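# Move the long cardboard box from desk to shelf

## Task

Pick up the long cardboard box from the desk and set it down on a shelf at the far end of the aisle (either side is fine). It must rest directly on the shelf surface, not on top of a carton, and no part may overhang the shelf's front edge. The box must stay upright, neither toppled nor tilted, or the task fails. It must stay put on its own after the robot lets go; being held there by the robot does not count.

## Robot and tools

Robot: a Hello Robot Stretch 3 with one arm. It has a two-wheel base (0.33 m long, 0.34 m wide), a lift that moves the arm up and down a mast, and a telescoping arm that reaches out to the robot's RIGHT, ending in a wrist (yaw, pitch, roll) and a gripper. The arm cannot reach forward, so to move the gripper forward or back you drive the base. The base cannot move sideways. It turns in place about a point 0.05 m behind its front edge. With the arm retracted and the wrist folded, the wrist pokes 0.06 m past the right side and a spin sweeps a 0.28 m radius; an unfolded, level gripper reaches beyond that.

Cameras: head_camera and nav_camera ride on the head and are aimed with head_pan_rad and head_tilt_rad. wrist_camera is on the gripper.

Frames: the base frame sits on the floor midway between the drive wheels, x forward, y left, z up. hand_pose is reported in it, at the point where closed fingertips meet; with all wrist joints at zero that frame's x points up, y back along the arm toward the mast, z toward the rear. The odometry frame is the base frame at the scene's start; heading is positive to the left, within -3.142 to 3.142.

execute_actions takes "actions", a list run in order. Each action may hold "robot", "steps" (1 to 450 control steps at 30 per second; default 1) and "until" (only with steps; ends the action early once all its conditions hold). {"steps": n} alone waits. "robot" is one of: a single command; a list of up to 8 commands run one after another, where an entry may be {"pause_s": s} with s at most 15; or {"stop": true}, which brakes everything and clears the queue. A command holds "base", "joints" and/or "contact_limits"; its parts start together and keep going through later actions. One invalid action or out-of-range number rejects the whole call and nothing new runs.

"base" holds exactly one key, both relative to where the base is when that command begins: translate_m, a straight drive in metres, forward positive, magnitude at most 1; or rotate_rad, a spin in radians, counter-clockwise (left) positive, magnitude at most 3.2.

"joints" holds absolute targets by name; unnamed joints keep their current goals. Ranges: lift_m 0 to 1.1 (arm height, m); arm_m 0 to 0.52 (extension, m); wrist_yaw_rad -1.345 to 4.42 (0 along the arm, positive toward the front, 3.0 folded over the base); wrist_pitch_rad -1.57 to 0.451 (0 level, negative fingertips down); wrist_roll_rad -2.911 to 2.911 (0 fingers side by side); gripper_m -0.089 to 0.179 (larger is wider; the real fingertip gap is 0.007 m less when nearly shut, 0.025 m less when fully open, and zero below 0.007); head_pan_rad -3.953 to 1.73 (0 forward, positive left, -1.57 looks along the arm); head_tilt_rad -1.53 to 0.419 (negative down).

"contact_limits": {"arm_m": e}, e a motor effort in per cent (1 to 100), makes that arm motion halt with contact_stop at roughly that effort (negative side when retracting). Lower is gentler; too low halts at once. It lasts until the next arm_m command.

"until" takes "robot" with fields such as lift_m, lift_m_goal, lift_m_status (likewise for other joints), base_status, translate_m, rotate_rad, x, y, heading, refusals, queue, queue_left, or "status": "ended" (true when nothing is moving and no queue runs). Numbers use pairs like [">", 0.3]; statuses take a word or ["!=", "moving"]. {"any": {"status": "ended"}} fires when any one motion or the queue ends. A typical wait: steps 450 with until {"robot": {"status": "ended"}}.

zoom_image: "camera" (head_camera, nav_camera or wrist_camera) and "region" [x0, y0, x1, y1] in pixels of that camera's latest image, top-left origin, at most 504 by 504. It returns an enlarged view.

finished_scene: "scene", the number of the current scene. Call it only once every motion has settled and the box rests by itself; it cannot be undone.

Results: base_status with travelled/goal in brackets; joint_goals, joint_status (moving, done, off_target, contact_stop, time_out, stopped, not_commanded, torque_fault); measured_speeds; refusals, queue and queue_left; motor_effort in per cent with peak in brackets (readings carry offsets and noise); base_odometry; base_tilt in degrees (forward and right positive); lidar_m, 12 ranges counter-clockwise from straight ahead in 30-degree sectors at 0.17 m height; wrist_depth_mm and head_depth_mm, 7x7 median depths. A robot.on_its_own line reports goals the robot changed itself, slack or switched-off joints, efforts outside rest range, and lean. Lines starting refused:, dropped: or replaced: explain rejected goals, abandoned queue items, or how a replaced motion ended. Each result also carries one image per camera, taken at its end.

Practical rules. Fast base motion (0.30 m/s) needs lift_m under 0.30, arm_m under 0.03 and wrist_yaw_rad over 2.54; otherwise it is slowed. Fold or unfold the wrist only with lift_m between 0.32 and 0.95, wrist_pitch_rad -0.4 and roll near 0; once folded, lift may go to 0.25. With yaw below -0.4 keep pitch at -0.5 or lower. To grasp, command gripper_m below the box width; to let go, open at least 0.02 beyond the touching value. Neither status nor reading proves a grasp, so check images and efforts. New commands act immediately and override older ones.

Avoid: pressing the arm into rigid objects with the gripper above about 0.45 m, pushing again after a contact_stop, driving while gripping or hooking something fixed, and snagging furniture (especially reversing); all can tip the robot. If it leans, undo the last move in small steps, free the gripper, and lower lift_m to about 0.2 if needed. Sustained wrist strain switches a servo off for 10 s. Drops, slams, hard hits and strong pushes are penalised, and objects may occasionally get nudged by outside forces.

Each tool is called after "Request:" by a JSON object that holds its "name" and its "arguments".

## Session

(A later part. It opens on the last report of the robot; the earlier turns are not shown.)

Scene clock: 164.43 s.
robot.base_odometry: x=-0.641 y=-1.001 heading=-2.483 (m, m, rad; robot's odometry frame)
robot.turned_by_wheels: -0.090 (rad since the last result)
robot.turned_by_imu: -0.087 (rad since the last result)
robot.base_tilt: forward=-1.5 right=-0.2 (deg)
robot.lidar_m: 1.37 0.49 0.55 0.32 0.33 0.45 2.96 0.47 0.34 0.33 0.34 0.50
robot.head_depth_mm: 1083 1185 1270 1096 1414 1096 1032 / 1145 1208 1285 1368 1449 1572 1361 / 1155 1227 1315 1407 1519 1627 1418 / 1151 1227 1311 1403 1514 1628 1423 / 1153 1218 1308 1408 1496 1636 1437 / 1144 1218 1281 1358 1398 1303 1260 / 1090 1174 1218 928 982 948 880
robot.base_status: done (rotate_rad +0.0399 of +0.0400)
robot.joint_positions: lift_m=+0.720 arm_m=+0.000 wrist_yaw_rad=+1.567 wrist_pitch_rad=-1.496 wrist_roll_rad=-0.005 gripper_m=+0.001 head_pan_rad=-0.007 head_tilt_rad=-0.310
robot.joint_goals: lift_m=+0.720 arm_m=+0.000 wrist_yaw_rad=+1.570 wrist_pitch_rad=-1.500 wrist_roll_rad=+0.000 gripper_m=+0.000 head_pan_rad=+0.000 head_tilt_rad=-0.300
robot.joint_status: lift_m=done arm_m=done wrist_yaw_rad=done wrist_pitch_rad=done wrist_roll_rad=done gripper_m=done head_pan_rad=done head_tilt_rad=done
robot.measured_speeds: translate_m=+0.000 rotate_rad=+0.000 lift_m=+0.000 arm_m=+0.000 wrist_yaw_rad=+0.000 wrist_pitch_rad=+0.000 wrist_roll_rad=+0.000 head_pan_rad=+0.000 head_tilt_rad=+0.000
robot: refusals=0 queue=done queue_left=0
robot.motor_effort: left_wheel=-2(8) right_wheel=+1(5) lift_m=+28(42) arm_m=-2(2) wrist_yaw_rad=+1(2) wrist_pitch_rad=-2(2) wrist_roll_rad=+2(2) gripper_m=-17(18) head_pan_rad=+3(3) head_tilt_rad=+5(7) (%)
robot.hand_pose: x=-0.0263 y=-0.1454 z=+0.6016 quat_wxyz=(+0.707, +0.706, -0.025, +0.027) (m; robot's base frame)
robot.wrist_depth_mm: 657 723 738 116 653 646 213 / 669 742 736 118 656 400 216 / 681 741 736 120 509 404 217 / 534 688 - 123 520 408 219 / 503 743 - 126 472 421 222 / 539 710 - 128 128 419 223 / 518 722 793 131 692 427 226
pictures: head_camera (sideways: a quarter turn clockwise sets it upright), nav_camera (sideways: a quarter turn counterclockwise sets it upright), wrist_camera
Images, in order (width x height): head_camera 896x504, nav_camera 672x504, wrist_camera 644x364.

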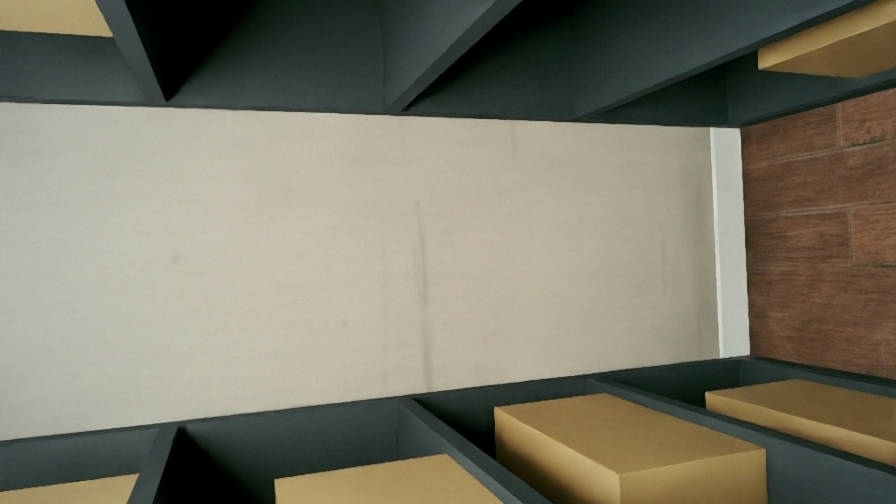

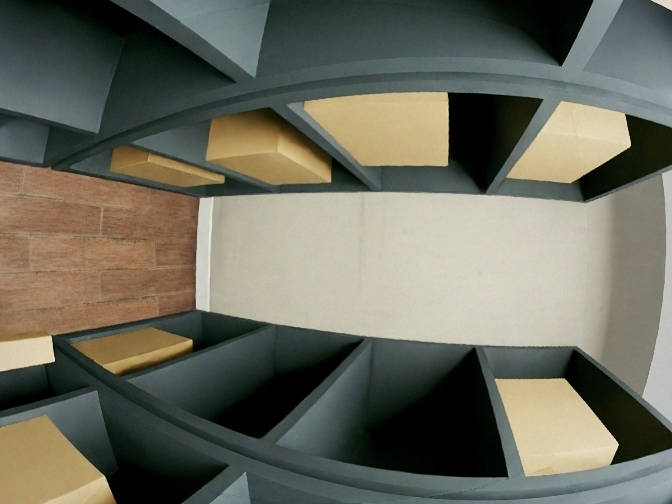

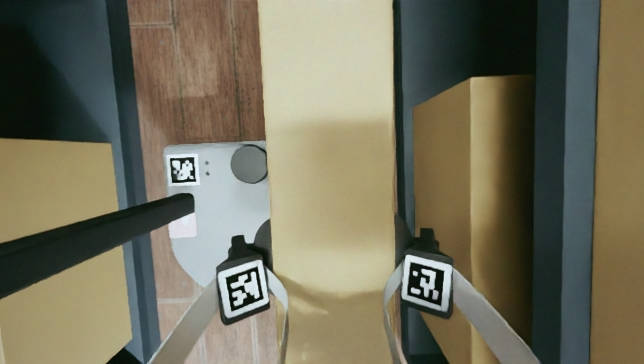

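The base is centred in the aisle. In scene 1 I placed the box with the wall 0.41 m ahead, so I'll drive 0.96 m and check before inserting.

Request:
{"name": "execute_actions", "arguments": {"actions": [{"robot":{"base":{"translate_m":0.96},"joints":{"head_pan_rad":-1.57,"head_tilt_rad":-0.7}},"steps":450,"until":{"robot":{"status":"ended"}}}]}}

Scene clock: 178.27 s.
robot.base_odometry: x=-1.401 y=-1.588 heading=-2.483 (m, m, rad; robot's odometry frame)
robot.turned_by_wheels: +0.000 (rad since the last result)
robot.turned_by_imu: +0.003 (rad since the last result)
robot.base_tilt: forward=-1.5 right=-0.2 (deg)
robot.lidar_m: 0.42 0.44 0.33 0.32 0.33 0.56 1.25 0.47 0.34 0.33 0.52 0.44
robot.head_depth_mm: 622 707 583 448 868 771 - / 622 704 588 451 872 773 - / 621 703 591 453 880 786 - / 618 703 595 455 860 779 1034 / 618 701 601 457 866 784 1037 / 618 701 607 461 870 785 1040 / 617 698 609 464 869 788 888
robot.base_status: done (translate_m +0.9600 of +0.9600)
robot.joint_positions: lift_m=+0.720 arm_m=+0.000 wrist_yaw_rad=+1.567 wrist_pitch_rad=-1.496 wrist_roll_rad=-0.005 gripper_m=+0.001 head_pan_rad=-1.563 head_tilt_rad=-0.691
robot.joint_goals: lift_m=+0.720 arm_m=+0.000 wrist_yaw_rad=+1.570 wrist_pitch_rad=-1.500 wrist_roll_rad=+0.000 gripper_m=+0.000 head_pan_rad=-1.570 head_tilt_rad=-0.700
robot.joint_status: lift_m=done arm_m=done wrist_yaw_rad=done wrist_pitch_rad=done wrist_roll_rad=done gripper_m=done head_pan_rad=done head_tilt_rad=done
robot.measured_speeds: translate_m=+0.000 rotate_rad=+0.000 lift_m=+0.000 arm_m=+0.000 wrist_yaw_rad=+0.000 wrist_pitch_rad=+0.000 wrist_roll_rad=+0.000 head_pan_rad=+0.000 head_tilt_rad=+0.000
robot: refusals=0 queue=done queue_left=0
robot.motor_effort: left_wheel=-2(5) right_wheel=+1(5) lift_m=+28(29) arm_m=-2(2) wrist_yaw_rad=+2(1) wrist_pitch_rad=-2(1) wrist_roll_rad=+2(2) gripper_m=-17(17) head_pan_rad=-3(32) head_tilt_rad=-6(37) (%)
robot.hand_pose: x=-0.0263 y=-0.1454 z=+0.6016 quat_wxyz=(+0.707, +0.706, -0.025, +0.027) (m; robot's base frame)
robot.wrist_depth_mm: 667 725 723 116 643 647 214 / 551 728 726 118 658 650 217 / 536 738 750 121 665 664 220 / 534 694 - 123 521 411 223 / 507 758 - 126 476 415 227 / 532 723 - 128 129 418 229 / 722 727 788 131 559 423 233
pictures: head_camera (sideways: a quarter turn clockwise sets it upright), nav_camera (sideways: a quarter turn counterclockwise sets it upright), wrist_camera
Images, in order (width x height): head_camera 896x504, nav_camera 672x504, wrist_camera 644x364.

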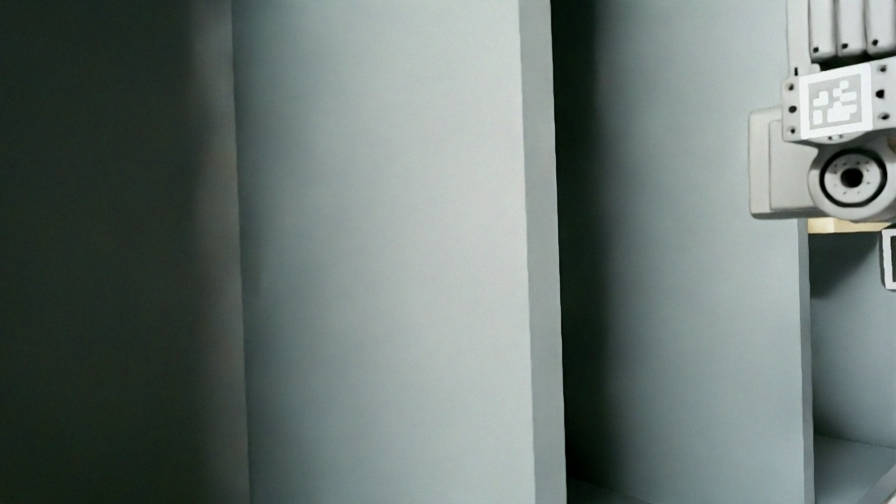

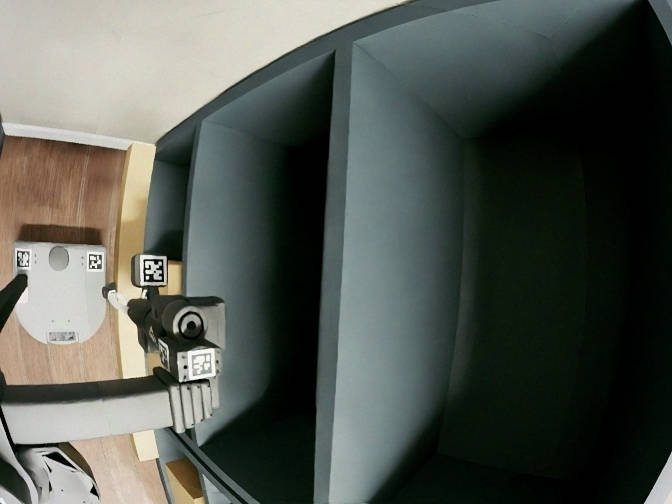

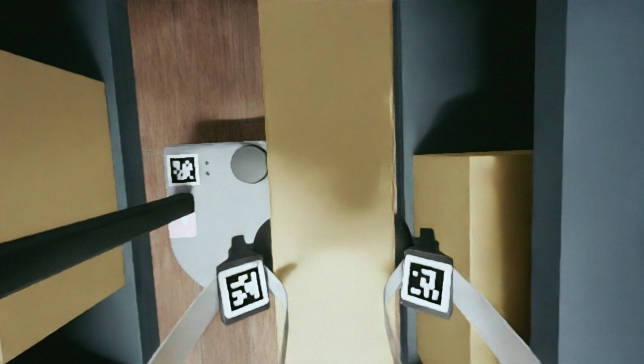

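The box lines up with the far cell. I'll extend the arm gently and check before releasing.

Request:
{"name": "execute_actions", "arguments": {"actions": [{"robot":{"joints":{"arm_m":0.4},"contact_limits":{"arm_m":25}},"steps":450,"until":{"robot":{"status":"ended"}}}]}}

Scene clock: 185.37 s.
robot.base_odometry: x=-1.401 y=-1.588 heading=-2.483 (m, m, rad; robot's odometry frame)
robot.turned_by_wheels: +0.000 (rad since the last result)
robot.turned_by_imu: +0.000 (rad since the last result)
robot.base_tilt: forward=-1.6 right=-0.2 (deg)
robot.lidar_m: 0.42 0.44 0.33 0.32 0.33 0.56 1.26 0.47 0.34 0.33 0.52 0.44
robot.head_depth_mm: 622 704 583 447 802 - - / 621 704 586 449 407 773 846 / 620 704 591 452 802 777 850 / 618 699 595 455 790 780 1019 / 618 701 601 457 792 782 1042 / 616 699 604 460 790 787 1034 / 616 699 610 463 870 789 888
robot.base_status: done (translate_m +0.9600 of +0.9600)
robot.joint_positions: lift_m=+0.720 arm_m=+0.400 wrist_yaw_rad=+1.568 wrist_pitch_rad=-1.496 wrist_roll_rad=-0.005 gripper_m=+0.001 head_pan_rad=-1.563 head_tilt_rad=-0.691
robot.joint_goals: lift_m=+0.720 arm_m=+0.400 wrist_yaw_rad=+1.570 wrist_pitch_rad=-1.500 wrist_roll_rad=+0.000 gripper_m=+0.000 head_pan_rad=-1.570 head_tilt_rad=-0.700
robot.joint_status: lift_m=done arm_m=done wrist_yaw_rad=done wrist_pitch_rad=done wrist_roll_rad=done gripper_m=done head_pan_rad=done head_tilt_rad=done
robot.measured_speeds: translate_m=+0.000 rotate_rad=+0.000 lift_m=+0.000 arm_m=+0.000 wrist_yaw_rad=+0.000 wrist_pitch_rad=+0.000 wrist_roll_rad=+0.000 head_pan_rad=+0.000 head_tilt_rad=+0.000
robot: refusals=0 queue=done queue_left=0
robot.motor_effort: left_wheel=-2(3) right_wheel=+1(1) lift_m=+28(28) arm_m=+2(2) wrist_yaw_rad=+1(2) wrist_pitch_rad=-1(1) wrist_roll_rad=+2(1) gripper_m=-17(17) head_pan_rad=-4(4) head_tilt_rad=-7(6) (%)
robot.contact_limits: arm_m 25 (drawing in: default 18, maximum 30; extending or still: default 25, maximum 41)
robot.hand_pose: x=-0.0263 y=-0.5449 z=+0.6016 quat_wxyz=(+0.707, +0.706, -0.025, +0.027) (m; robot's base frame)
robot.wrist_depth_mm: 219 217 216 116 213 213 213 / 220 220 219 118 216 216 216 / 224 223 223 121 220 219 218 / 227 226 226 123 222 222 222 / 232 231 228 126 226 226 225 / 236 234 233 128 129 230 228 / 240 237 237 131 235 233 232
pictures: head_camera (sideways: a quarter turn clockwise sets it upright), nav_camera (sideways: a quarter turn counterclockwise sets it upright), wrist_camera
Images, in order (width x height): head_camera 896x504, nav_camera 672x504, wrist_camera 644x364.

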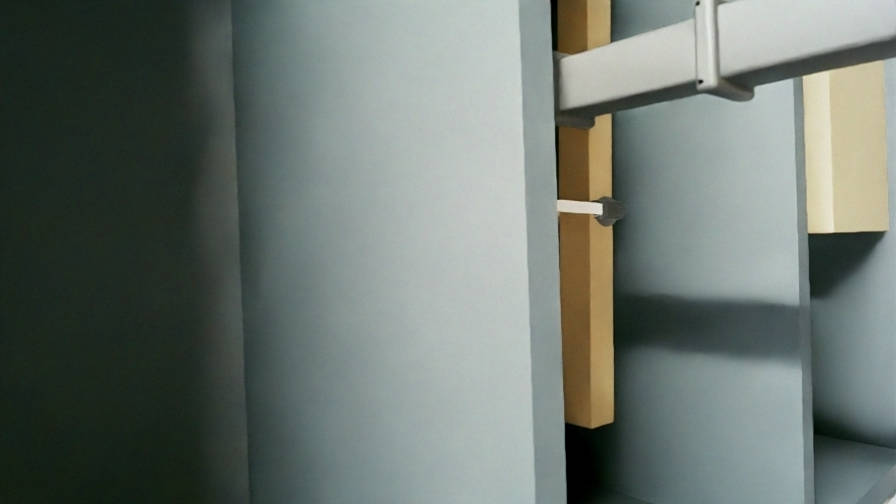

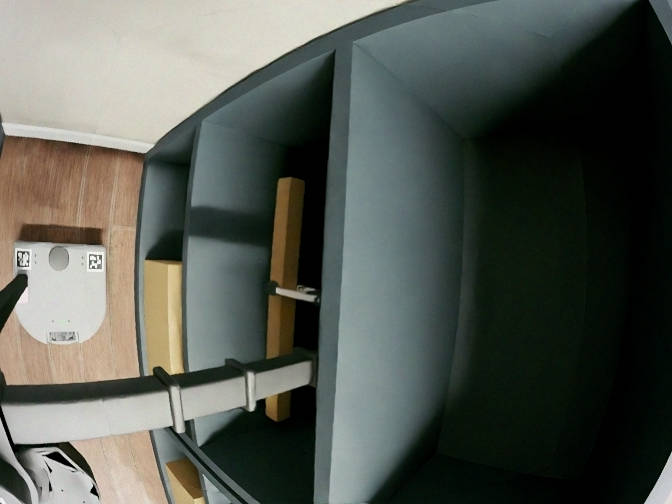

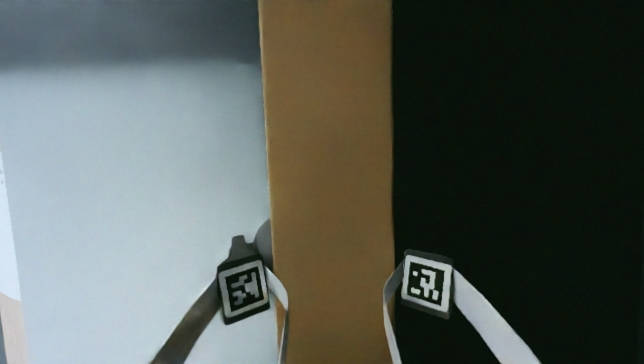

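Request:
{"name": "execute_actions", "arguments": {"actions": [{"robot":[{"joints":{"lift_m":0.675}}],"steps":100,"until":{"robot":{"status":"ended"}}},{"robot":[{"joints":{"gripper_m":0.12}},{"joints":{"lift_m":0.72}},{"joints":{"arm_m":0.05}}],"steps":450,"until":{"robot":{"status":"ended"}}}]}}

Scene clock: 196.50 s.
robot.base_odometry: x=-1.401 y=-1.588 heading=-2.483 (m, m, rad; robot's odometry frame)
robot.turned_by_wheels: +0.000 (rad since the last result)
robot.turned_by_imu: +0.000 (rad since the last result)
robot.base_tilt: forward=-1.5 right=-0.2 (deg)
robot.lidar_m: 0.42 0.44 0.33 0.32 0.33 0.56 1.26 0.47 0.34 0.33 0.52 0.43
robot.head_depth_mm: 621 705 583 447 834 809 - / 622 704 587 450 834 811 951 / 620 704 592 452 840 827 - / 620 703 596 455 825 780 717 / 620 700 599 459 827 783 1040 / 618 699 606 461 834 785 1043 / 617 699 610 463 871 788 889
robot.base_status: done (translate_m +0.9600 of +0.9600)
robot.joint_positions: lift_m=+0.720 arm_m=+0.050 wrist_yaw_rad=+1.569 wrist_pitch_rad=-1.496 wrist_roll_rad=-0.005 gripper_m=+0.120 head_pan_rad=-1.563 head_tilt_rad=-0.691
robot.joint_goals: lift_m=+0.720 arm_m=+0.050 wrist_yaw_rad=+1.570 wrist_pitch_rad=-1.500 wrist_roll_rad=+0.000 gripper_m=+0.120 head_pan_rad=-1.570 head_tilt_rad=-0.700
robot.joint_status: lift_m=done arm_m=done wrist_yaw_rad=done wrist_pitch_rad=done wrist_roll_rad=done gripper_m=done head_pan_rad=done head_tilt_rad=done
robot.measured_speeds: translate_m=+0.000 rotate_rad=+0.000 lift_m=+0.000 arm_m=+0.000 wrist_yaw_rad=+0.000 wrist_pitch_rad=+0.000 wrist_roll_rad=+0.000 head_pan_rad=+0.000 head_tilt_rad=+0.000
robot: refusals=0 queue=done queue_left=0
robot.motor_effort: left_wheel=-2(3) right_wheel=+1(1) lift_m=+43(45) arm_m=-2(4) wrist_yaw_rad=+1(1) wrist_pitch_rad=-1(1) wrist_roll_rad=+2(2) gripper_m=+0(80) head_pan_rad=-4(3) head_tilt_rad=-5(5) (%)
robot.hand_pose: x=-0.0263 y=-0.1954 z=+0.6011 quat_wxyz=(+0.707, +0.706, -0.025, +0.027) (m; robot's base frame)
robot.wrist_depth_mm: 657 723 722 724 650 214 213 / 670 728 731 730 656 217 216 / 588 749 745 747 661 220 220 / 588 710 - 752 490 224 223 / 573 761 - 764 560 226 225 / 599 708 791 773 565 - 229 / 712 795 791 794 535 234 233
pictures: head_camera (sideways: a quarter turn clockwise sets it upright), nav_camera (sideways: a quarter turn counterclockwise sets it upright), wrist_camera
Images, in order (width x height): head_camera 896x504, nav_camera 672x504, wrist_camera 644x364.

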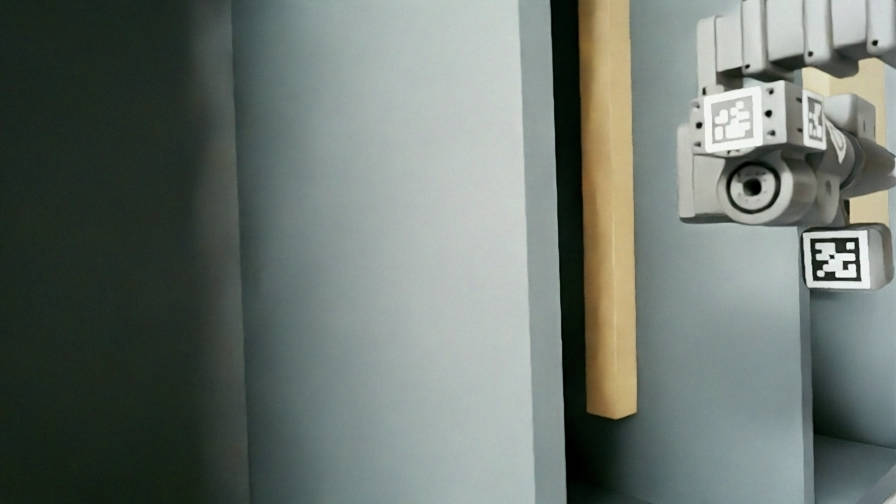

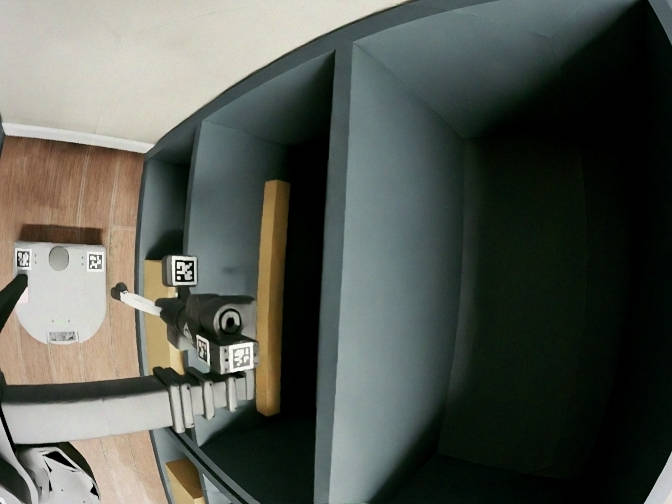

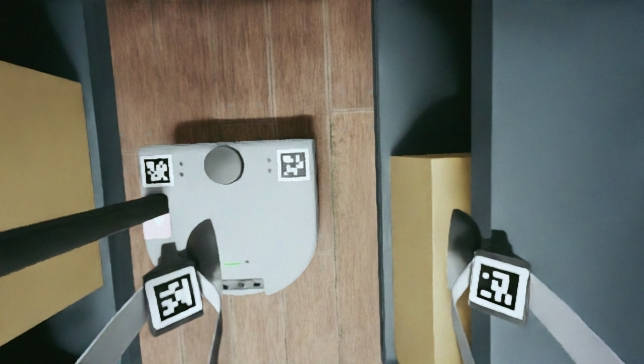

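Request:
{"name": "finished_scene", "arguments": {"scene": 2}}

The scene is finished: the task was done.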